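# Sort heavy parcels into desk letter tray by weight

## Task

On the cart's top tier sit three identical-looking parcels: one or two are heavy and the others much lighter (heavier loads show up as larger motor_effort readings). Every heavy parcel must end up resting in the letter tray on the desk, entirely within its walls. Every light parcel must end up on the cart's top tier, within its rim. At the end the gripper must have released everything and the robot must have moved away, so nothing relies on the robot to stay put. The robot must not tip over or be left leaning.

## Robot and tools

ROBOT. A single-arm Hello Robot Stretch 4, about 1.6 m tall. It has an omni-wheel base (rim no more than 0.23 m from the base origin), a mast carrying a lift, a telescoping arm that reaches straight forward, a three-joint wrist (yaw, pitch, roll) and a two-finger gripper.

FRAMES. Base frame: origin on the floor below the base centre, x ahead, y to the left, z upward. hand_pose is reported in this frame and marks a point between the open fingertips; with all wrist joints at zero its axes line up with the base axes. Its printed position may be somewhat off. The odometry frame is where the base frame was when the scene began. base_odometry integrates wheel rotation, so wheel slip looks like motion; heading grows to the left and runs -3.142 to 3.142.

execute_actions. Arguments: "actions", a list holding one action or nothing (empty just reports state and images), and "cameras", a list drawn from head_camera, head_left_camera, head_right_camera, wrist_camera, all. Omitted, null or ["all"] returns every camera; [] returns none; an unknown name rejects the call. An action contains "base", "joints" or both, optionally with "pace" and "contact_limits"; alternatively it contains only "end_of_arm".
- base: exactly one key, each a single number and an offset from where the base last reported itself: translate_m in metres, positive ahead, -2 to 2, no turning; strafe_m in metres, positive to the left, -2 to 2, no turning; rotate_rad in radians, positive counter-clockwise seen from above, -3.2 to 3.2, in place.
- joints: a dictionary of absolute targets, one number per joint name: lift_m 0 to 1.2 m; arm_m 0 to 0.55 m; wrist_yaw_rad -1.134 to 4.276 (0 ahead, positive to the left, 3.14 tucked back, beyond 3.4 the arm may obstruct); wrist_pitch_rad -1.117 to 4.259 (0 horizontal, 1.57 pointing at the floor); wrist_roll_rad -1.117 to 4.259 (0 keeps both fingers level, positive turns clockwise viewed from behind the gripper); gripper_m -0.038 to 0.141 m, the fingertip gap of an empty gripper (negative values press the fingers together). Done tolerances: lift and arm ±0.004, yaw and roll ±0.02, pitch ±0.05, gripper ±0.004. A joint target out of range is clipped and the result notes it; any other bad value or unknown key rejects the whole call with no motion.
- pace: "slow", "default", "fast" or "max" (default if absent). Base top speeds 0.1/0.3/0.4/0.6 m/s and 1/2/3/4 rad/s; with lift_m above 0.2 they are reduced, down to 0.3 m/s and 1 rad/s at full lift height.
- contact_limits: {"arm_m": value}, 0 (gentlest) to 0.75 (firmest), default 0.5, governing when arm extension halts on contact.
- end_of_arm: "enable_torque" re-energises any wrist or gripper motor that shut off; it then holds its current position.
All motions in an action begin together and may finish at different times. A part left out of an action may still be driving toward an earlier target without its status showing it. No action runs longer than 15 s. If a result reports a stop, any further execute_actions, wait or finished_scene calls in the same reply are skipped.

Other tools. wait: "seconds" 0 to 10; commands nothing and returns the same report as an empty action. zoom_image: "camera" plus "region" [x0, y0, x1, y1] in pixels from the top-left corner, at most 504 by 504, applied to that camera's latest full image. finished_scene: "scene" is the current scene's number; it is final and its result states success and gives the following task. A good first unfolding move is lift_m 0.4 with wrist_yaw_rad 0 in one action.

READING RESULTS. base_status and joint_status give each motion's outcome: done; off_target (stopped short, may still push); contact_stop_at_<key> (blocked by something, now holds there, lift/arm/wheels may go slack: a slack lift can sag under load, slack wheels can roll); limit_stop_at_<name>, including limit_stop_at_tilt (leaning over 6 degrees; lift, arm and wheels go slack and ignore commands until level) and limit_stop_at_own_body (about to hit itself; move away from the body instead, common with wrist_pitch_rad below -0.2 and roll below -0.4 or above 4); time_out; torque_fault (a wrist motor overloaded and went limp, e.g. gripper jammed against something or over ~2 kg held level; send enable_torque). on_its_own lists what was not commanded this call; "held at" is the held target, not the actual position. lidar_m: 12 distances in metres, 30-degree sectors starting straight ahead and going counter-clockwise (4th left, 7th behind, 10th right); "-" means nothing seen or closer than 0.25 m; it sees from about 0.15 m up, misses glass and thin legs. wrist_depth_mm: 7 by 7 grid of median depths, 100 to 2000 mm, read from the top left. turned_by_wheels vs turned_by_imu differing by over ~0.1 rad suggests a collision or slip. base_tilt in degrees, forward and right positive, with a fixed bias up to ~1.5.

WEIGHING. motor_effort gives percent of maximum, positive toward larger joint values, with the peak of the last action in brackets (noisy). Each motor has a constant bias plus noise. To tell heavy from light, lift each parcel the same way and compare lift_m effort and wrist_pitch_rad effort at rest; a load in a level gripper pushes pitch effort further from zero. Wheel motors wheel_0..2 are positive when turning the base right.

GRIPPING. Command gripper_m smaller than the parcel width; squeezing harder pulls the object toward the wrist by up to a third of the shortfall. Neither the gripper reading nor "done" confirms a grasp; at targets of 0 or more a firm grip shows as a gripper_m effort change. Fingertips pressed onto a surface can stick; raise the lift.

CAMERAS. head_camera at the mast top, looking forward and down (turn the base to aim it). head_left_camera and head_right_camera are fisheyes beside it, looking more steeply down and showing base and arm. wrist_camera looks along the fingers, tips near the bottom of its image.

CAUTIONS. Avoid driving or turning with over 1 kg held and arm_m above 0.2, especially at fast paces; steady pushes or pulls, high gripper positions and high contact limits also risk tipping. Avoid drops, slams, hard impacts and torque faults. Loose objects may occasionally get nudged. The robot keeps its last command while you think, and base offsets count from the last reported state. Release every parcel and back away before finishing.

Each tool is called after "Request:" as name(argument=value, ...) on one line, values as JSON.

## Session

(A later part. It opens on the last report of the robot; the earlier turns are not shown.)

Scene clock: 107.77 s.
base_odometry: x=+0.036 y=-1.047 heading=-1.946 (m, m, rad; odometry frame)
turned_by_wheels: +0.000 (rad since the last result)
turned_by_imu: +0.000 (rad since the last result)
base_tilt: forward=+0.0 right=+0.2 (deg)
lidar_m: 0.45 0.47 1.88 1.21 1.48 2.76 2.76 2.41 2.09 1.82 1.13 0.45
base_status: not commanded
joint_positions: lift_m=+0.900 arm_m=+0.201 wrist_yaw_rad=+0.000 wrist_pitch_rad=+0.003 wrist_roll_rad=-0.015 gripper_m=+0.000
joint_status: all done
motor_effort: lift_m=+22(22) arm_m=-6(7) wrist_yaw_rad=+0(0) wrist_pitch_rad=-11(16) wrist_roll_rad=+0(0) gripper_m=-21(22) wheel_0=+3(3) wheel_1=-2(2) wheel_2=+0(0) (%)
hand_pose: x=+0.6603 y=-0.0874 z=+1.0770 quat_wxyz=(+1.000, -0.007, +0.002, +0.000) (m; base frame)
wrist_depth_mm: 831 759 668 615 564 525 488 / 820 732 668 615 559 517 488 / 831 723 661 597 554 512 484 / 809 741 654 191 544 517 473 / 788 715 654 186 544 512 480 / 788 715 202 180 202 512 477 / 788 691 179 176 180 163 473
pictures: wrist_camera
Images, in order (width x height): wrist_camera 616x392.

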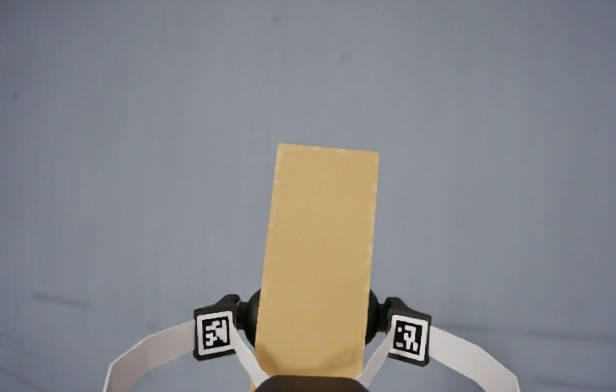

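Request:
execute_actions(actions=[{"joints":{"wrist_pitch_rad":1.45,"arm_m":0.465}}], cameras=[])

Request:
execute_actions(actions=[{"joints":{"lift_m":0.8}}], cameras=[])

Request:
execute_actions(actions=[{"joints":{"gripper_m":0.07}}], cameras=[])

Request:
execute_actions(actions=[{"joints":{"lift_m":0.92}}], cameras=[])

Request:
execute_actions(actions=[{"base":{"strafe_m":-0.115},"joints":{"arm_m":0.35}}], cameras=["wrist_camera"])

Scene clock: 115.17 s.
base_odometry: x=+0.036 y=-1.047 heading=-1.946 (m, m, rad; odometry frame)
turned_by_wheels: +0.000 (rad since the last result)
turned_by_imu: +0.001 (rad since the last result)
base_tilt: forward=-0.1 right=+0.4 (deg)
lidar_m: 0.44 0.49 1.86 1.22 1.47 2.74 2.78 2.42 2.11 1.81 1.15 0.49
base_status: not commanded
joint_positions: lift_m=+0.900 arm_m=+0.464 wrist_yaw_rad=+0.000 wrist_pitch_rad=+1.450 wrist_roll_rad=-0.015 gripper_m=+0.000
joint_status: all done
motor_effort: lift_m=+22(22) arm_m=+5(5) wrist_yaw_rad=+1(2) wrist_pitch_rad=-3(11) wrist_roll_rad=+0(0) gripper_m=-20(21) wheel_0=+3(3) wheel_1=-2(2) wheel_2=+0(0) (%)
hand_pose: x=+0.6696 y=-0.0874 z=+0.7916 quat_wxyz=(+0.748, -0.005, +0.663, +0.005) (m; base frame)
wrist_depth_mm: 960 809 647 549 484 427 384 / 1098 1118 917 741 615 521 459 / 1042 357 368 312 699 609 549 / 1060 366 362 190 362 359 338 / 668 359 353 185 353 353 332 / 322 347 202 181 200 343 327 / 312 338 178 176 177 162 325
pictures: none
No camera images: the call's "cameras" was empty. Leave "cameras" out to get every camera's image.

Scene clock: 116.60 s.
base_odometry: x=+0.036 y=-1.047 heading=-1.946 (m, m, rad; odometry frame)
turned_by_wheels: +0.000 (rad since the last result)
turned_by_imu: +0.000 (rad since the last result)
base_tilt: forward=-0.1 right=+0.4 (deg)
lidar_m: 0.44 0.46 1.86 1.22 1.48 2.77 2.76 2.42 2.08 1.86 1.13 0.47
base_status: not commanded
joint_positions: lift_m=+0.800 arm_m=+0.464 wrist_yaw_rad=+0.000 wrist_pitch_rad=+1.450 wrist_roll_rad=-0.015 gripper_m=+0.000
joint_status: all done
motor_effort: lift_m=+17(19) arm_m=+5(5) wrist_yaw_rad=-1(1) wrist_pitch_rad=-3(2) wrist_roll_rad=+0(0) gripper_m=-19(18) wheel_0=+3(3) wheel_1=-2(2) wheel_2=+0(0) (%)
hand_pose: x=+0.6696 y=-0.0874 z=+0.6920 quat_wxyz=(+0.748, -0.005, +0.663, +0.005) (m; base frame)
wrist_depth_mm: 931 809 647 554 484 427 387 / 241 236 231 236 231 466 449 / 270 267 267 258 265 264 258 / 260 263 263 191 259 258 258 / 256 256 256 186 252 255 252 / 250 250 203 181 202 247 246 / 246 243 179 177 177 162 242
pictures: none
No camera images: the call's "cameras" was empty. Leave "cameras" out to get every camera's image.

Scene clock: 118.10 s.
base_odometry: x=+0.036 y=-1.047 heading=-1.946 (m, m, rad; odometry frame)
turned_by_wheels: +0.000 (rad since the last result)
turned_by_imu: +0.000 (rad since the last result)
base_tilt: forward=-0.2 right=+0.3 (deg)
lidar_m: 0.45 0.48 1.86 1.24 1.45 2.76 2.79 2.41 2.11 1.85 1.14 0.48
base_status: not commanded
joint_positions: lift_m=+0.800 arm_m=+0.464 wrist_yaw_rad=+0.000 wrist_pitch_rad=+1.450 wrist_roll_rad=-0.015 gripper_m=+0.070
joint_status: all done
motor_effort: lift_m=+17(17) arm_m=+5(6) wrist_yaw_rad=+0(1) wrist_pitch_rad=-2(3) wrist_roll_rad=+0(0) gripper_m=-1(26) wheel_0=+3(3) wheel_1=-2(2) wheel_2=+0(0) (%)
hand_pose: x=+0.6696 y=-0.0874 z=+0.6920 quat_wxyz=(+0.748, -0.005, +0.663, +0.005) (m; base frame)
wrist_depth_mm: 931 798 654 544 480 427 384 / 242 236 230 236 229 462 449 / 267 268 267 266 265 264 260 / 262 262 260 208 258 260 258 / 257 256 255 203 253 253 253 / 251 249 218 198 211 248 248 / 244 244 241 193 240 242 241
pictures: none
No camera images: the call's "cameras" was empty. Leave "cameras" out to get every camera's image.

Scene clock: 119.63 s.
base_odometry: x=+0.036 y=-1.047 heading=-1.946 (m, m, rad; odometry frame)
turned_by_wheels: +0.000 (rad since the last result)
turned_by_imu: +0.000 (rad since the last result)
base_tilt: forward=+0.1 right=+0.2 (deg)
lidar_m: 0.44 0.49 1.86 1.21 1.47 2.76 2.75 2.40 2.07 1.77 1.14 0.47
base_status: not commanded
joint_positions: lift_m=+0.920 arm_m=+0.464 wrist_yaw_rad=+0.000 wrist_pitch_rad=+1.450 wrist_roll_rad=-0.015 gripper_m=+0.070
joint_status: all done
motor_effort: lift_m=+22(20) arm_m=+5(5) wrist_yaw_rad=+1(1) wrist_pitch_rad=-3(2) wrist_roll_rad=+0(0) gripper_m=-3(2) wheel_0=+4(3) wheel_1=-2(2) wheel_2=+0(0) (%)
hand_pose: x=+0.6696 y=-0.0874 z=+0.8116 quat_wxyz=(+0.748, -0.005, +0.663, +0.005) (m; base frame)
wrist_depth_mm: 960 788 647 554 484 427 382 / 1160 1098 917 741 615 525 462 / 1098 384 389 904 741 640 554 / 1078 382 387 382 384 379 351 / 1042 375 375 325 375 370 345 / 1025 366 218 315 362 362 336 / 330 355 355 314 349 307 329
pictures: none
No camera images: the call's "cameras" was empty. Leave "cameras" out to get every camera's image.

Scene clock: 121.17 s.
base_odometry: x=-0.071 y=-1.005 heading=-1.946 (m, m, rad; odometry frame)
turned_by_wheels: +0.000 (rad since the last result)
turned_by_imu: +0.000 (rad since the last result)
base_tilt: forward=-0.2 right=+0.3 (deg)
lidar_m: 0.43 0.49 1.98 1.34 1.58 2.79 2.58 2.26 1.98 1.76 1.08 0.47
base_status: done
joint_positions: lift_m=+0.920 arm_m=+0.351 wrist_yaw_rad=+0.000 wrist_pitch_rad=+1.450 wrist_roll_rad=-0.015 gripper_m=+0.070
joint_status: all done
motor_effort: lift_m=+22(22) arm_m=-6(4) wrist_yaw_rad=+0(0) wrist_pitch_rad=-3(4) wrist_roll_rad=+1(0) gripper_m=-1(3) wheel_0=+2(10) wheel_1=-4(14) wheel_2=+0(0) (%)
hand_pose: x=+0.5565 y=-0.0874 z=+0.8116 quat_wxyz=(+0.748, -0.005, +0.663, +0.005) (m; base frame)
wrist_depth_mm: 387 387 384 379 549 508 477 / 402 404 353 402 397 654 569 / 397 397 343 394 394 854 723 / 384 382 382 382 382 1060 976 / 377 375 377 324 368 1025 1042 / 368 368 219 317 303 991 1008 / 357 357 355 310 309 991 960
pictures: wrist_camera
Images, in order (width x height): wrist_camera 616x392.

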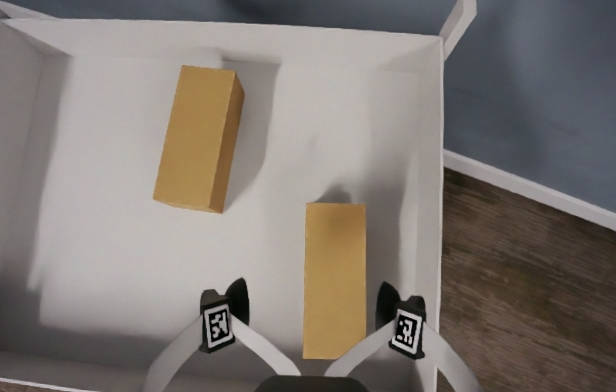

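Request:
execute_actions(actions=[{"base":{"strafe_m":-0.017},"joints":{"arm_m":0.345}}], cameras=[])

Request:
execute_actions(actions=[{"joints":{"lift_m":0.797}}], cameras=["wrist_camera"])

Request:
execute_actions(actions=[{"joints":{"gripper_m":0.0}}], cameras=[])

Request:
execute_actions(actions=[{"joints":{"lift_m":0.92}}], cameras=[])

Request:
execute_actions(actions=[{"joints":{"wrist_pitch_rad":0,"arm_m":0.2}}], cameras=["wrist_camera"])

Scene clock: 128.77 s.
base_odometry: x=-0.086 y=-0.998 heading=-1.946 (m, m, rad; odometry frame)
turned_by_wheels: +0.000 (rad since the last result)
turned_by_imu: +0.001 (rad since the last result)
base_tilt: forward=+0.0 right=+0.3 (deg)
lidar_m: 0.45 0.46 2.00 1.35 1.62 2.79 2.57 2.23 1.98 1.73 1.09 0.45
base_status: done
joint_positions: lift_m=+0.920 arm_m=+0.346 wrist_yaw_rad=+0.000 wrist_pitch_rad=+1.450 wrist_roll_rad=-0.015 gripper_m=+0.070
joint_status: all done
motor_effort: lift_m=+22(22) arm_m=-5(7) wrist_yaw_rad=-1(1) wrist_pitch_rad=-2(4) wrist_roll_rad=+0(0) gripper_m=-3(1) wheel_0=+3(11) wheel_1=-4(9) wheel_2=+0(3) (%)
hand_pose: x=+0.5515 y=-0.0874 z=+0.8116 quat_wxyz=(+0.748, -0.005, +0.663, +0.005) (m; base frame)
wrist_depth_mm: 373 370 392 384 370 530 473 / 410 404 399 402 399 647 564 / 397 397 389 392 392 854 715 / 384 384 384 384 382 1042 960 / 377 377 377 324 375 1042 1042 / 368 368 217 319 322 1025 1008 / 345 357 343 310 343 976 991
pictures: none
No camera images: the call's "cameras" was empty. Leave "cameras" out to get every camera's image.

Scene clock: 130.33 s.
base_odometry: x=-0.086 y=-0.998 heading=-1.946 (m, m, rad; odometry frame)
turned_by_wheels: +0.000 (rad since the last result)
turned_by_imu: +0.000 (rad since the last result)
base_tilt: forward=-0.2 right=+0.3 (deg)
lidar_m: 0.43 0.48 1.99 1.36 1.61 2.81 2.58 2.21 1.96 1.73 1.11 0.47
base_status: not commanded
joint_positions: lift_m=+0.797 arm_m=+0.346 wrist_yaw_rad=+0.000 wrist_pitch_rad=+1.450 wrist_roll_rad=-0.015 gripper_m=+0.070
joint_status: all done
motor_effort: lift_m=+17(19) arm_m=-6(5) wrist_yaw_rad=+1(1) wrist_pitch_rad=-2(4) wrist_roll_rad=+1(0) gripper_m=-1(2) wheel_0=+3(3) wheel_1=-4(4) wheel_2=+0(0) (%)
hand_pose: x=+0.5515 y=-0.0874 z=+0.6890 quat_wxyz=(+0.748, -0.005, +0.663, +0.005) (m; base frame)
wrist_depth_mm: 281 224 278 278 277 268 480 / 271 219 273 272 271 260 569 / 215 214 265 265 264 255 732 / 259 257 259 205 256 249 917 / 254 252 253 200 251 240 931 / 248 247 219 196 209 230 891 / 242 242 240 191 238 198 866
pictures: wrist_camera
Images, in order (width x height): wrist_camera 616x392.

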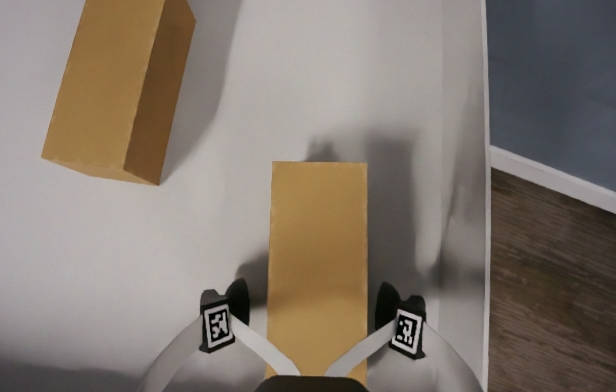

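Scene clock: 131.83 s.
base_odometry: x=-0.086 y=-0.998 heading=-1.946 (m, m, rad; odometry frame)
turned_by_wheels: +0.000 (rad since the last result)
turned_by_imu: +0.000 (rad since the last result)
base_tilt: forward=-0.1 right=+0.3 (deg)
lidar_m: 0.43 0.49 1.98 1.35 1.62 2.80 2.56 2.26 1.96 1.74 1.08 0.48
base_status: not commanded
joint_positions: lift_m=+0.797 arm_m=+0.346 wrist_yaw_rad=+0.000 wrist_pitch_rad=+1.451 wrist_roll_rad=-0.015 gripper_m=+0.001
joint_status: all done
motor_effort: lift_m=+19(19) arm_m=-5(5) wrist_yaw_rad=+0(1) wrist_pitch_rad=-6(7) wrist_roll_rad=+0(0) gripper_m=-19(26) wheel_0=+3(3) wheel_1=-4(4) wheel_2=+0(0) (%)
hand_pose: x=+0.5512 y=-0.0874 z=+0.6888 quat_wxyz=(+0.748, -0.005, +0.664, +0.005) (m; base frame)
wrist_depth_mm: 277 221 277 276 274 267 477 / 271 216 271 268 268 262 569 / 215 214 264 264 262 255 723 / 259 257 256 194 256 249 917 / 252 252 252 187 250 241 891 / 247 246 204 181 204 232 878 / 240 199 181 176 178 162 866
pictures: none
No camera images: the call's "cameras" was empty. Leave "cameras" out to get every camera's image.

Scene clock: 133.40 s.
base_odometry: x=-0.086 y=-0.998 heading=-1.946 (m, m, rad; odometry frame)
turned_by_wheels: +0.000 (rad since the last result)
turned_by_imu: +0.000 (rad since the last result)
base_tilt: forward=+0.0 right=+0.1 (deg)
lidar_m: 0.44 0.49 1.98 1.37 1.61 2.80 2.58 2.23 1.95 1.74 1.10 0.47
base_status: not commanded
joint_positions: lift_m=+0.920 arm_m=+0.346 wrist_yaw_rad=+0.000 wrist_pitch_rad=+1.451 wrist_roll_rad=-0.015 gripper_m=+0.001
joint_status: all done
motor_effort: lift_m=+24(25) arm_m=-6(6) wrist_yaw_rad=+1(0) wrist_pitch_rad=-5(8) wrist_roll_rad=+0(0) gripper_m=-22(20) wheel_0=+3(3) wheel_1=-4(4) wheel_2=+0(0) (%)
hand_pose: x=+0.5512 y=-0.0874 z=+0.8114 quat_wxyz=(+0.748, -0.005, +0.664, +0.005) (m; base frame)
wrist_depth_mm: 377 375 375 387 362 525 477 / 407 404 379 397 399 647 564 / 392 392 389 389 392 854 732 / 387 382 379 195 379 1060 946 / 375 377 373 188 368 1025 1025 / 368 366 204 182 204 1025 1008 / 342 235 182 176 178 162 976
pictures: none
No camera images: the call's "cameras" was empty. Leave "cameras" out to get every camera's image.

Scene clock: 134.90 s.
base_odometry: x=-0.086 y=-0.998 heading=-1.946 (m, m, rad; odometry frame)
turned_by_wheels: +0.000 (rad since the last result)
turned_by_imu: +0.000 (rad since the last result)
base_tilt: forward=+0.0 right=+0.3 (deg)
lidar_m: 0.46 0.48 1.98 1.34 1.62 2.78 2.59 2.25 1.97 1.74 1.08 0.47
base_status: not commanded
joint_positions: lift_m=+0.920 arm_m=+0.201 wrist_yaw_rad=+0.000 wrist_pitch_rad=+0.009 wrist_roll_rad=-0.015 gripper_m=+0.000
joint_status: all done
on_its_own: wrist_pitch_rad is at rest, and its effort (-28) is outside its rest range (-23 to +23)
motor_effort: lift_m=+23(24) arm_m=-5(5) wrist_yaw_rad=+1(1) wrist_pitch_rad=-28(30) wrist_roll_rad=+0(0) gripper_m=-16(22) wheel_0=+3(3) wheel_1=-4(4) wheel_2=+0(0) (%)
hand_pose: x=+0.6603 y=-0.0874 z=+1.0954 quat_wxyz=(+1.000, -0.007, +0.004, +0.000) (m; base frame)
wrist_depth_mm: 759 699 615 564 521 484 452 / 750 676 621 559 512 484 452 / 759 676 609 559 512 477 449 / 750 676 603 192 512 473 452 / 741 668 609 187 508 469 445 / 732 647 204 180 203 473 442 / 723 394 179 176 177 162 442
pictures: wrist_camera
Images, in order (width x height): wrist_camera 616x392.

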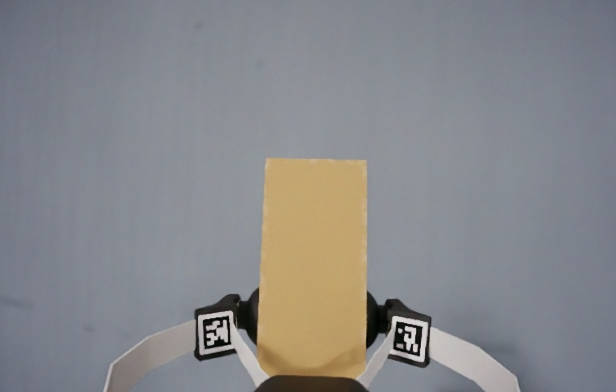

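Request:
execute_actions(actions=[{"joints":{"wrist_pitch_rad":0.8,"arm_m":0.0,"lift_m":1.05}}], cameras=[])

Request:
execute_actions(actions=[{"base":{"strafe_m":0.271}}], cameras=[])

Request:
execute_actions(actions=[{"base":{"rotate_rad":-1.9}}], cameras=[])

Request:
execute_actions(actions=[{"base":{"translate_m":1.3},"joints":{"lift_m":1.19}}], cameras=[])

Request:
execute_actions(actions=[{"base":{"strafe_m":-0.38},"joints":{"wrist_pitch_rad":1.45}}], cameras=["head_camera"])

Request:
execute_actions(actions=[{"base":{"translate_m":0.5},"joints":{"arm_m":0.2}}], cameras=["head_camera","wrist_camera"])

Scene clock: 140.57 s.
base_odometry: x=-0.086 y=-0.998 heading=-1.946 (m, m, rad; odometry frame)
turned_by_wheels: +0.000 (rad since the last result)
turned_by_imu: +0.001 (rad since the last result)
base_tilt: forward=-0.1 right=+0.2 (deg)
lidar_m: 0.40 0.50 2.00 1.35 1.63 2.78 2.57 2.25 1.99 1.73 1.08 0.46
base_status: not commanded
joint_positions: lift_m=+1.050 arm_m=+0.001 wrist_yaw_rad=+0.000 wrist_pitch_rad=+0.806 wrist_roll_rad=-0.015 gripper_m=+0.001
joint_status: all done
motor_effort: lift_m=+24(28) arm_m=-6(5) wrist_yaw_rad=+0(0) wrist_pitch_rad=-21(25) wrist_roll_rad=+0(0) gripper_m=-22(20) wheel_0=+3(3) wheel_1=-4(4) wheel_2=+0(0) (%)
hand_pose: x=+0.3715 y=-0.0875 z=+1.0196 quat_wxyz=(+0.920, -0.007, +0.392, +0.003) (m; base frame)
wrist_depth_mm: 976 878 788 723 661 615 574 / 1098 991 878 798 732 668 621 / 1336 1118 1008 878 798 732 691 / 1618 1336 768 195 904 831 759 / 1537 691 683 187 1008 960 854 / 1366 609 204 181 204 1098 976 / 1182 332 179 177 179 162 1118
pictures: none
No camera images: the call's "cameras" was empty. Leave "cameras" out to get every camera's image.

Scene clock: 142.80 s.
base_odometry: x=+0.166 y=-1.098 heading=-1.947 (m, m, rad; odometry frame)
turned_by_wheels: +0.000 (rad since the last result)
turned_by_imu: +0.001 (rad since the last result)
base_tilt: forward=-0.1 right=+0.4 (deg)
lidar_m: 0.43 1.26 1.72 1.08 1.30 2.71 2.74 2.56 2.22 1.93 1.19 0.49
base_status: done
joint_positions: lift_m=+1.050 arm_m=+0.001 wrist_yaw_rad=+0.000 wrist_pitch_rad=+0.806 wrist_roll_rad=-0.015 gripper_m=+0.001
joint_status: not commanded
motor_effort: lift_m=+24(24) arm_m=-5(5) wrist_yaw_rad=+0(2) wrist_pitch_rad=-20(21) wrist_roll_rad=+0(0) gripper_m=-23(23) wheel_0=-4(10) wheel_1=+2(12) wheel_2=+0(4) (%)
hand_pose: x=+0.3715 y=-0.0874 z=+1.0196 quat_wxyz=(+0.920, -0.007, +0.392, +0.003) (m; base frame)
wrist_depth_mm: 1078 991 891 788 741 691 634 / 1255 1098 1008 891 820 750 699 / 1499 1281 1138 991 917 842 768 / 1756 1537 1308 193 750 768 866 / 1537 1499 1499 187 676 683 976 / 1366 1308 205 182 203 621 1042 / 1205 661 181 177 177 163 521
pictures: none
No camera images: the call's "cameras" was empty. Leave "cameras" out to get every camera's image.

Scene clock: 145.40 s.
base_odometry: x=+0.166 y=-1.098 heading=+2.438 (m, m, rad; odometry frame)
turned_by_wheels: -1.899 (rad since the last result)
turned_by_imu: -1.867 (rad since the last result)
base_tilt: forward=-0.2 right=+0.3 (deg)
lidar_m: 0.39 1.51 0.54 0.46 0.47 1.46 1.08 1.13 1.55 2.72 2.58 2.34
base_status: done
joint_positions: lift_m=+1.050 arm_m=+0.001 wrist_yaw_rad=+0.000 wrist_pitch_rad=+0.806 wrist_roll_rad=-0.015 gripper_m=+0.001
joint_status: not commanded
motor_effort: lift_m=+23(24) arm_m=-6(6) wrist_yaw_rad=+0(0) wrist_pitch_rad=-19(19) wrist_roll_rad=+0(0) gripper_m=-23(21) wheel_0=+6(7) wheel_1=+5(11) wheel_2=+3(7) (%)
hand_pose: x=+0.3716 y=-0.0874 z=+1.0197 quat_wxyz=(+0.920, -0.007, +0.392, +0.003) (m; base frame)
wrist_depth_mm: 1499 - - - - - - / 1537 - - - - - - / 1576 1983 - - - - - / 1618 1808 1808 193 1756 1808 1863 / 1464 1576 1537 187 1618 1618 1576 / 1366 1336 205 181 203 1366 1397 / 1182 1182 178 176 178 162 1205
pictures: none
No camera images: the call's "cameras" was empty. Leave "cameras" out to get every camera's image.

Scene clock: 151.20 s.
base_odometry: x=-0.825 y=-0.257 heading=+2.438 (m, m, rad; odometry frame)
turned_by_wheels: +0.000 (rad since the last result)
turned_by_imu: -0.004 (rad since the last result)
base_tilt: forward=-0.1 right=+0.2 (deg)
lidar_m: 0.41 1.47 1.12 1.05 1.10 1.16 3.08 2.48 2.83 2.37 1.35 0.98
base_status: done
joint_positions: lift_m=+1.190 arm_m=+0.001 wrist_yaw_rad=+0.000 wrist_pitch_rad=+0.806 wrist_roll_rad=-0.015 gripper_m=+0.001
joint_status: all done
motor_effort: lift_m=+23(25) arm_m=-5(6) wrist_yaw_rad=+0(2) wrist_pitch_rad=-19(22) wrist_roll_rad=+0(0) gripper_m=-25(21) wheel_0=+5(9) wheel_1=+4(7) wheel_2=-3(12) (%)
hand_pose: x=+0.3715 y=-0.0874 z=+1.1597 quat_wxyz=(+0.920, -0.007, +0.392, +0.003) (m; base frame)
wrist_depth_mm: 1499 1464 1464 1118 1098 1042 1138 / 1537 1661 1537 866 878 854 878 / 1618 1863 1863 1863 1808 1808 1863 / 1661 1983 - 194 1983 1863 1983 / 1618 1708 1756 187 1756 1708 1708 / 1464 1537 205 182 203 1537 1537 / 1366 732 179 176 178 163 1366
pictures: none
No camera images: the call's "cameras" was empty. Leave "cameras" out to get every camera's image.

Scene clock: 153.80 s.
base_odometry: x=-0.580 y=+0.033 heading=+2.438 (m, m, rad; odometry frame)
turned_by_wheels: +0.000 (rad since the last result)
turned_by_imu: +0.000 (rad since the last result)
base_tilt: forward=-0.1 right=+0.3 (deg)
lidar_m: 0.93 0.97 1.49 1.44 1.49 1.38 2.38 2.48 2.44 2.02 1.39 1.02
base_status: done
joint_positions: lift_m=+1.190 arm_m=+0.001 wrist_yaw_rad=+0.000 wrist_pitch_rad=+1.451 wrist_roll_rad=-0.015 gripper_m=+0.001
joint_status: all done
motor_effort: lift_m=+23(24) arm_m=-5(5) wrist_yaw_rad=+1(3) wrist_pitch_rad=-6(19) wrist_roll_rad=+1(0) gripper_m=-23(23) wheel_0=+5(13) wheel_1=-2(9) wheel_2=+0(2) (%)
hand_pose: x=+0.2061 y=-0.0874 z=+1.0815 quat_wxyz=(+0.748, -0.005, +0.664, +0.005) (m; base frame)
wrist_depth_mm: 1499 1499 1430 1537 1464 1464 1430 / 1397 1397 1397 1397 1397 1397 1397 / 1366 1366 1397 1366 1366 1336 1397 / 1366 1366 1336 194 1336 1336 1308 / 1336 1308 1281 188 1336 1336 1308 / 1281 1281 204 182 204 1281 1281 / 1281 707 182 176 179 162 1255
pictures: head_camera
Images, in order (width x height): head_camera 420x560.

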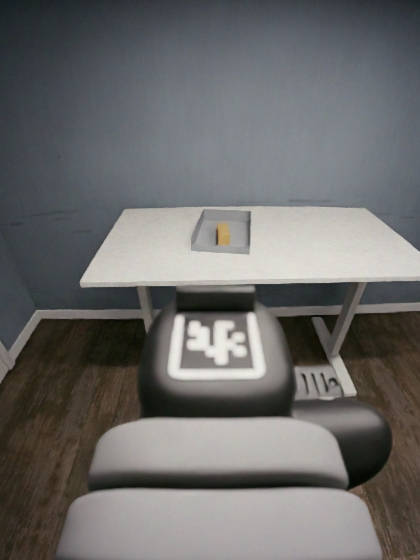

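Scene clock: 156.93 s.
base_odometry: x=-0.961 y=+0.356 heading=+2.439 (m, m, rad; odometry frame)
turned_by_wheels: +0.000 (rad since the last result)
turned_by_imu: -0.001 (rad since the last result)
base_tilt: forward=+0.0 right=+0.3 (deg)
lidar_m: 0.43 0.46 0.63 1.41 1.50 1.82 3.61 2.97 2.10 2.03 0.65 0.48
base_status: done
joint_positions: lift_m=+1.190 arm_m=+0.199 wrist_yaw_rad=+0.000 wrist_pitch_rad=+1.451 wrist_roll_rad=-0.015 gripper_m=+0.001
joint_status: all done
motor_effort: lift_m=+23(23) arm_m=+5(7) wrist_yaw_rad=+0(1) wrist_pitch_rad=-6(10) wrist_roll_rad=+0(1) gripper_m=-18(23) wheel_0=+5(10) wheel_1=+4(8) wheel_2=-3(14) (%)
hand_pose: x=+0.4044 y=-0.0874 z=+1.0815 quat_wxyz=(+0.748, -0.005, +0.664, +0.005) (m; base frame)
wrist_depth_mm: 397 392 389 389 387 394 387 / 384 384 382 379 379 382 377 / 377 373 375 370 373 370 370 / 368 364 366 194 364 362 362 / 1308 1336 1308 187 366 357 355 / 1281 1308 203 182 203 1281 1255 / 1229 1255 178 177 178 162 1229
pictures: head_camera, wrist_camera
Images, in order (width x height): head_camera 420x560, wrist_camera 616x392.

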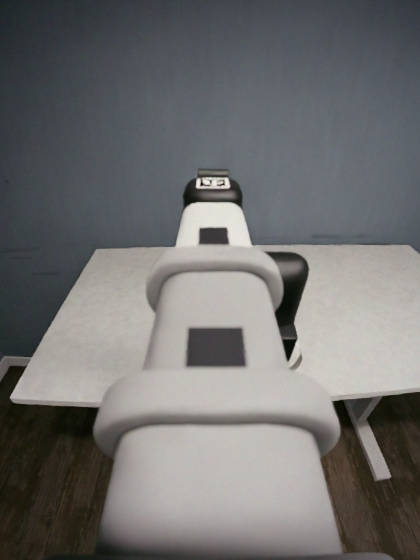

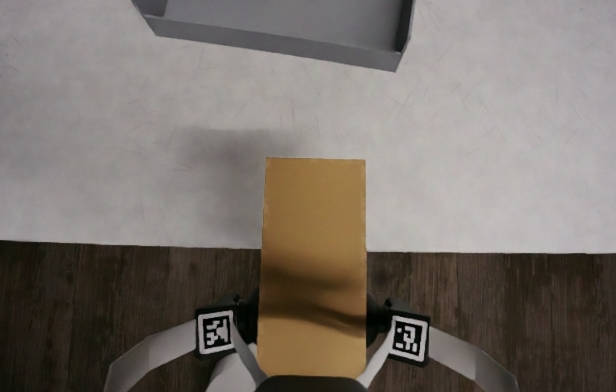

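Extend and look.

Request:
execute_actions(actions=[{"joints":{"arm_m":0.54},"pace":"slow"}], cameras=["wrist_camera","head_left_camera"])

Scene clock: 162.90 s.
base_odometry: x=-0.961 y=+0.356 heading=+2.439 (m, m, rad; odometry frame)
turned_by_wheels: +0.000 (rad since the last result)
turned_by_imu: +0.001 (rad since the last result)
base_tilt: forward=-0.2 right=+0.3 (deg)
lidar_m: 0.42 0.47 0.61 1.41 1.50 1.82 3.63 2.99 2.09 2.02 0.66 0.45
base_status: not commanded
joint_positions: lift_m=+1.190 arm_m=+0.539 wrist_yaw_rad=+0.000 wrist_pitch_rad=+1.451 wrist_roll_rad=-0.015 gripper_m=+0.001
joint_status: all done
motor_effort: lift_m=+23(23) arm_m=+5(5) wrist_yaw_rad=+1(0) wrist_pitch_rad=-5(7) wrist_roll_rad=+0(0) gripper_m=-23(22) wheel_0=+5(5) wheel_1=+4(4) wheel_2=-3(3) (%)
hand_pose: x=+0.7443 y=-0.0874 z=+1.0815 quat_wxyz=(+0.748, -0.005, +0.664, +0.005) (m; base frame)
wrist_depth_mm: 392 389 359 362 355 389 384 / 384 382 377 379 375 377 377 / 375 368 368 368 368 368 368 / 364 362 359 195 359 362 359 / 359 353 349 187 349 353 351 / 347 343 204 182 202 345 343 / 340 222 182 176 178 162 334
pictures: head_left_camera, wrist_camera
Images, in order (width x height): head_left_camera 420x672, wrist_camera 616x392.

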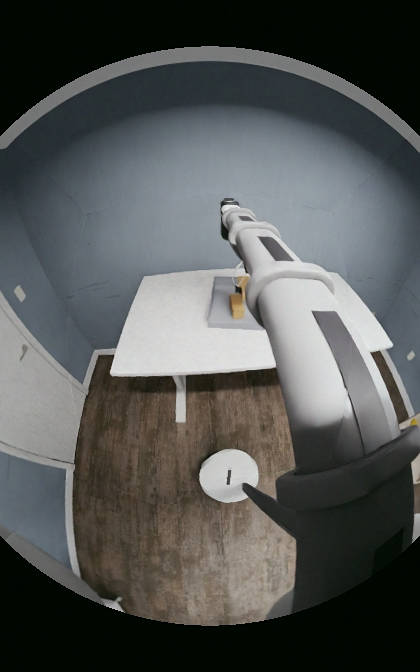

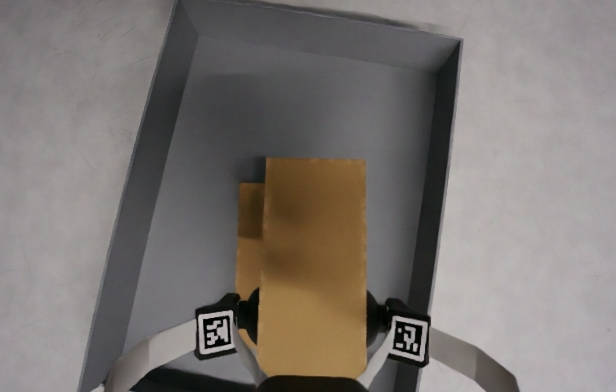

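Request:
execute_actions(actions=[{"base":{"strafe_m":-0.047},"joints":{"arm_m":0.55},"pace":"slow"}], cameras=[])

Request:
execute_actions(actions=[{"joints":{"lift_m":1.13},"pace":"slow"}], cameras=["wrist_camera","head_left_camera"])

Scene clock: 170.27 s.
base_odometry: x=-0.931 y=+0.391 heading=+2.439 (m, m, rad; odometry frame)
turned_by_wheels: +0.000 (rad since the last result)
turned_by_imu: +0.001 (rad since the last result)
base_tilt: forward=-0.1 right=+0.2 (deg)
lidar_m: 0.43 0.47 0.61 1.48 1.56 1.79 3.63 3.01 2.04 1.96 0.64 0.46
base_status: done
joint_positions: lift_m=+1.190 arm_m=+0.547 wrist_yaw_rad=+0.000 wrist_pitch_rad=+1.451 wrist_roll_rad=-0.015 gripper_m=+0.001
joint_status: all done
joint sent to its limit — the command would take arm_m past its upper limit, so that joint was sent only as far as its limit.
motor_effort: lift_m=+23(23) arm_m=+6(6) wrist_yaw_rad=+1(0) wrist_pitch_rad=-3(4) wrist_roll_rad=+0(0) gripper_m=-19(22) wheel_0=+6(7) wheel_1=-5(10) wheel_2=+0(5) (%)
hand_pose: x=+0.7521 y=-0.0874 z=+1.0815 quat_wxyz=(+0.748, -0.005, +0.664, +0.005) (m; base frame)
wrist_depth_mm: 397 368 359 366 389 387 384 / 384 375 379 377 375 377 377 / 375 370 368 368 370 370 368 / 362 357 357 194 359 359 362 / 353 355 303 187 351 351 351 / 324 343 204 182 202 342 342 / 310 246 181 176 178 163 338
pictures: none
No camera images: the call's "cameras" was empty. Leave "cameras" out to get every camera's image.

Scene clock: 171.63 s.
base_odometry: x=-0.931 y=+0.391 heading=+2.439 (m, m, rad; odometry frame)
turned_by_wheels: +0.000 (rad since the last result)
turned_by_imu: +0.000 (rad since the last result)
base_tilt: forward=-0.1 right=+0.3 (deg)
lidar_m: 0.43 0.45 0.63 1.47 1.57 1.85 2.93 3.02 2.04 1.95 0.63 0.43
base_status: not commanded
joint_positions: lift_m=+1.130 arm_m=+0.547 wrist_yaw_rad=+0.000 wrist_pitch_rad=+1.451 wrist_roll_rad=-0.015 gripper_m=+0.001
joint_status: all done
motor_effort: lift_m=+19(21) arm_m=+5(5) wrist_yaw_rad=+0(0) wrist_pitch_rad=-6(5) wrist_roll_rad=+0(0) gripper_m=-20(21) wheel_0=+6(6) wheel_1=-5(5) wheel_2=+0(0) (%)
hand_pose: x=+0.7521 y=-0.0874 z=+1.0218 quat_wxyz=(+0.748, -0.005, +0.664, +0.005) (m; base frame)
wrist_depth_mm: 325 322 322 317 303 324 324 / 281 315 314 314 314 315 314 / 281 307 307 306 306 309 309 / 273 300 258 193 298 300 300 / 283 293 243 188 291 294 293 / 286 286 204 182 202 286 286 / 279 194 181 176 178 162 282
pictures: head_left_camera, wrist_camera
Images, in order (width x height): head_left_camera 420x672, wrist_camera 616x392.

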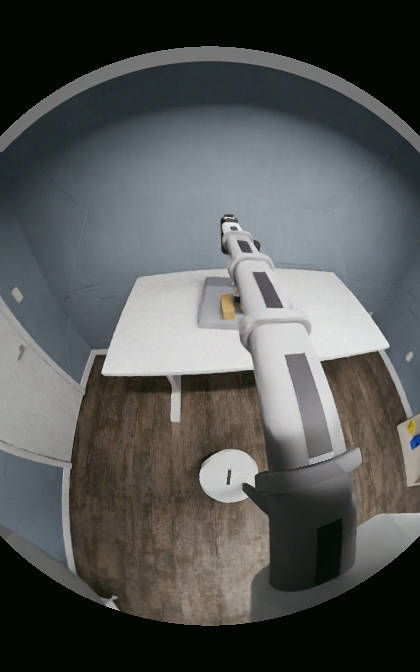

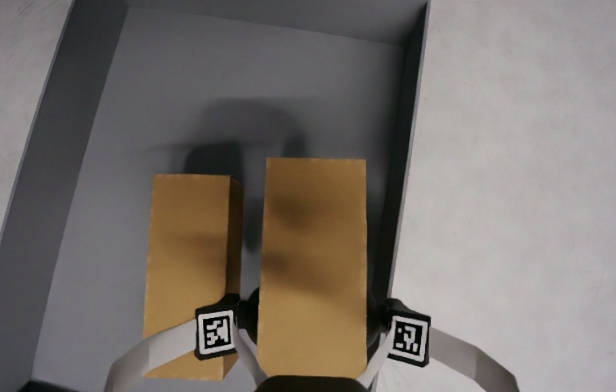

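Request:
execute_actions(actions=[{"base":{"translate_m":0.03},"pace":"slow"}], cameras=[])

Request:
execute_actions(actions=[{"base":{"strafe_m":0.005},"pace":"slow"}], cameras=[])

Request:
execute_actions(actions=[{"joints":{"lift_m":1.098},"pace":"slow"}], cameras=["wrist_camera"])

Request:
execute_actions(actions=[{"joints":{"gripper_m":0.062},"pace":"slow"}], cameras=["wrist_camera"])

Request:
execute_actions(actions=[{"joints":{"lift_m":1.2},"pace":"slow"}], cameras=["wrist_camera"])

Scene clock: 179.37 s.
base_odometry: x=-0.954 y=+0.410 heading=+2.439 (m, m, rad; odometry frame)
turned_by_wheels: +0.000 (rad since the last result)
turned_by_imu: +0.001 (rad since the last result)
base_tilt: forward=-0.2 right=+0.2 (deg)
lidar_m: 0.41 0.44 0.57 1.48 1.56 1.83 2.95 3.03 2.06 1.95 0.62 0.43
base_status: done
joint_positions: lift_m=+1.130 arm_m=+0.547 wrist_yaw_rad=+0.000 wrist_pitch_rad=+1.451 wrist_roll_rad=-0.015 gripper_m=+0.001
joint_status: not commanded
motor_effort: lift_m=+19(19) arm_m=+5(5) wrist_yaw_rad=-1(1) wrist_pitch_rad=-8(5) wrist_roll_rad=+0(1) gripper_m=-19(19) wheel_0=+5(9) wheel_1=+5(9) wheel_2=-4(10) (%)
hand_pose: x=+0.7521 y=-0.0874 z=+1.0218 quat_wxyz=(+0.748, -0.005, +0.664, +0.005) (m; base frame)
wrist_depth_mm: 327 303 296 289 322 325 322 / 281 314 314 314 310 315 314 / 279 310 307 306 306 307 307 / 274 301 300 195 298 298 301 / 277 293 244 188 291 293 293 / 285 285 204 182 204 287 286 / 281 194 182 176 178 162 279
pictures: none
No camera images: the call's "cameras" was empty. Leave "cameras" out to get every camera's image.

Scene clock: 180.07 s.
base_odometry: x=-0.957 y=+0.407 heading=+2.439 (m, m, rad; odometry frame)
turned_by_wheels: +0.000 (rad since the last result)
turned_by_imu: +0.000 (rad since the last result)
base_tilt: forward=-0.1 right=+0.3 (deg)
lidar_m: 0.40 0.43 0.58 1.47 1.55 1.85 2.96 3.04 2.07 1.97 0.63 0.43
base_status: done
joint_positions: lift_m=+1.130 arm_m=+0.547 wrist_yaw_rad=+0.000 wrist_pitch_rad=+1.451 wrist_roll_rad=-0.015 gripper_m=+0.001
joint_status: not commanded
motor_effort: lift_m=+19(19) arm_m=+5(5) wrist_yaw_rad=+0(1) wrist_pitch_rad=-7(5) wrist_roll_rad=+0(0) gripper_m=-18(23) wheel_0=-6(7) wheel_1=+6(10) wheel_2=+0(2) (%)
hand_pose: x=+0.7521 y=-0.0874 z=+1.0218 quat_wxyz=(+0.748, -0.005, +0.664, +0.005) (m; base frame)
wrist_depth_mm: 329 300 297 291 278 320 324 / 298 314 314 314 307 317 315 / 282 310 307 306 304 307 306 / 270 301 298 194 298 298 301 / 271 293 243 187 293 294 291 / 286 286 204 182 203 286 285 / 281 193 182 176 177 162 279
pictures: none
No camera images: the call's "cameras" was empty. Leave "cameras" out to get every camera's image.

Scene clock: 181.17 s.
base_odometry: x=-0.957 y=+0.407 heading=+2.439 (m, m, rad; odometry frame)
turned_by_wheels: +0.000 (rad since the last result)
turned_by_imu: +0.000 (rad since the last result)
base_tilt: forward=+0.0 right=+0.3 (deg)
lidar_m: 0.39 0.42 0.58 1.47 1.56 1.83 2.95 3.00 2.05 2.00 0.61 0.44
base_status: not commanded
joint_positions: lift_m=+1.098 arm_m=+0.547 wrist_yaw_rad=+0.000 wrist_pitch_rad=+1.451 wrist_roll_rad=-0.015 gripper_m=+0.001
joint_status: all done
motor_effort: lift_m=+19(20) arm_m=+5(5) wrist_yaw_rad=+0(0) wrist_pitch_rad=-6(5) wrist_roll_rad=+1(1) gripper_m=-18(25) wheel_0=-5(5) wheel_1=+6(6) wheel_2=+0(0) (%)
hand_pose: x=+0.7521 y=-0.0874 z=+0.9898 quat_wxyz=(+0.748, -0.005, +0.664, +0.005) (m; base frame)
wrist_depth_mm: 243 287 285 270 254 286 286 / 246 283 279 279 279 279 282 / 251 274 272 273 271 273 274 / 262 267 267 194 264 268 267 / 262 211 212 187 258 262 262 / 256 207 204 182 198 255 255 / 251 199 178 176 177 161 249
pictures: wrist_camera
Images, in order (width x height): wrist_camera 616x392.

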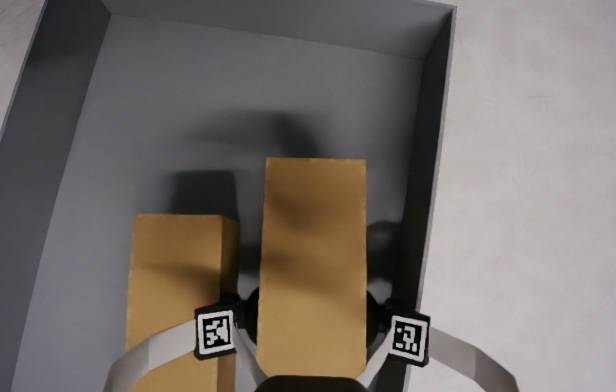

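Scene clock: 183.60 s.
base_odometry: x=-0.957 y=+0.407 heading=+2.440 (m, m, rad; odometry frame)
turned_by_wheels: +0.000 (rad since the last result)
turned_by_imu: +0.001 (rad since the last result)
base_tilt: forward=-0.1 right=+0.3 (deg)
lidar_m: 0.40 0.42 0.58 1.47 1.55 1.86 2.95 3.03 2.05 1.97 0.63 0.43
base_status: not commanded
joint_positions: lift_m=+1.098 arm_m=+0.547 wrist_yaw_rad=+0.000 wrist_pitch_rad=+1.451 wrist_roll_rad=-0.015 gripper_m=+0.062
joint_status: all done
motor_effort: lift_m=+19(19) arm_m=+5(5) wrist_yaw_rad=-1(1) wrist_pitch_rad=-4(6) wrist_roll_rad=+1(0) gripper_m=+2(21) wheel_0=-4(5) wheel_1=+6(6) wheel_2=+0(0) (%)
hand_pose: x=+0.7524 y=-0.0874 z=+0.9898 quat_wxyz=(+0.748, -0.005, +0.663, +0.005) (m; base frame)
wrist_depth_mm: 249 289 286 268 253 291 289 / 243 283 282 282 281 282 283 / 249 277 274 274 273 274 274 / 258 270 268 216 267 271 267 / 262 213 249 211 260 262 262 / 256 208 206 206 212 257 256 / 252 203 204 164 196 251 250
pictures: wrist_camera
Images, in order (width x height): wrist_camera 616x392.

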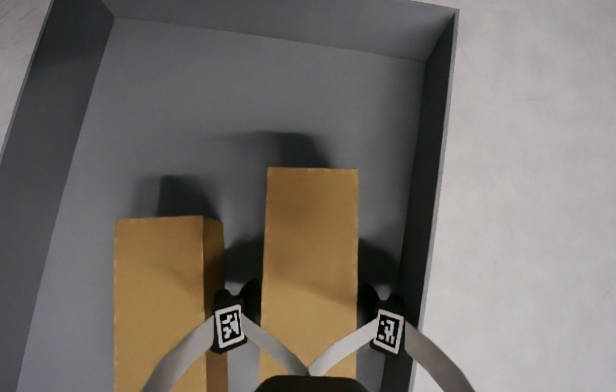

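Scene clock: 185.30 s.
base_odometry: x=-0.957 y=+0.407 heading=+2.440 (m, m, rad; odometry frame)
turned_by_wheels: +0.000 (rad since the last result)
turned_by_imu: +0.000 (rad since the last result)
base_tilt: forward=-0.1 right=+0.4 (deg)
lidar_m: 0.40 0.41 0.57 1.46 1.55 1.85 3.66 3.04 2.06 1.97 0.60 0.42
base_status: not commanded
joint_positions: lift_m=+1.200 arm_m=+0.547 wrist_yaw_rad=+0.000 wrist_pitch_rad=+1.450 wrist_roll_rad=-0.015 gripper_m=+0.062
joint_status: all done
motor_effort: lift_m=+22(24) arm_m=+5(5) wrist_yaw_rad=-2(0) wrist_pitch_rad=-1(1) wrist_roll_rad=+0(0) gripper_m=-2(4) wheel_0=-3(4) wheel_1=+5(6) wheel_2=+0(0) (%)
hand_pose: x=+0.7525 y=-0.0874 z=+1.0916 quat_wxyz=(+0.748, -0.006, +0.663, +0.005) (m; base frame)
wrist_depth_mm: 410 407 407 407 399 404 404 / 397 389 389 377 397 392 394 / 387 377 382 379 382 384 384 / 379 370 373 375 370 375 373 / 368 366 314 314 364 364 366 / 359 355 303 306 353 355 355 / 327 345 298 298 289 347 347
pictures: wrist_camera
Images, in order (width x height): wrist_camera 616x392.

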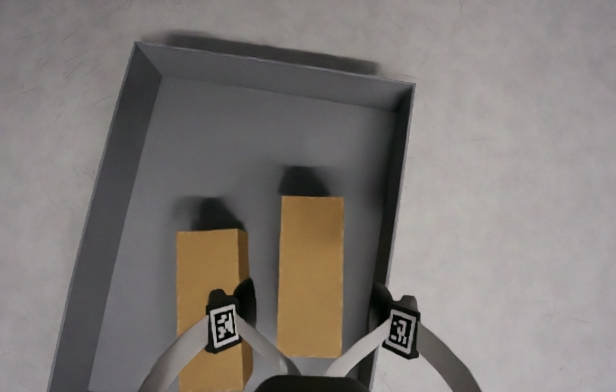

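Both inside. Retract, then check the cart.

Request:
execute_actions(actions=[{"base":{"translate_m":-0.4},"joints":{"arm_m":0.2}}], cameras=["head_left_camera","head_right_camera"])

Request:
finished_scene(scene=2)

Scene clock: 189.97 s.
base_odometry: x=-0.652 y=+0.149 heading=+2.439 (m, m, rad; odometry frame)
turned_by_wheels: +0.000 (rad since the last result)
turned_by_imu: +0.002 (rad since the last result)
base_tilt: forward=-0.1 right=+0.2 (deg)
lidar_m: 0.81 0.83 1.54 1.49 1.55 1.54 2.50 2.62 2.38 1.97 1.19 0.88
base_status: done
joint_positions: lift_m=+1.200 arm_m=+0.201 wrist_yaw_rad=+0.000 wrist_pitch_rad=+1.450 wrist_roll_rad=-0.015 gripper_m=+0.062
joint_status: all done
motor_effort: lift_m=+21(22) arm_m=-5(6) wrist_yaw_rad=+1(0) wrist_pitch_rad=-3(4) wrist_roll_rad=+1(0) gripper_m=-1(2) wheel_0=-5(9) wheel_1=-4(10) wheel_2=+2(11) (%)
hand_pose: x=+0.4064 y=-0.0874 z=+1.0917 quat_wxyz=(+0.748, -0.005, +0.663, +0.005) (m; base frame)
wrist_depth_mm: 1499 1464 1464 1464 1464 1464 1464 / 1430 1430 1430 1464 1397 1366 1430 / 1397 1397 1397 1397 1430 1397 1366 / 1397 1366 1366 1397 1366 1366 1366 / 1336 1336 1336 1308 1336 1308 1308 / 1308 1308 1308 1308 1255 1255 1281 / 1255 1255 1042 1042 1229 1255 1255
pictures: head_left_camera, head_right_camera
Images, in order (width x height): head_left_camera 420x672, head_right_camera 420x672.

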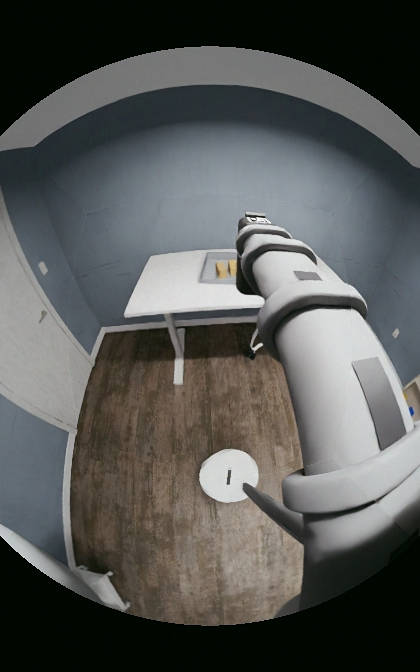

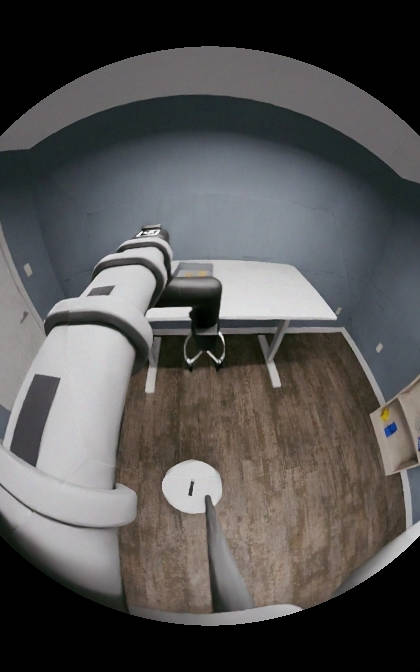

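The scene is finished: the task was done.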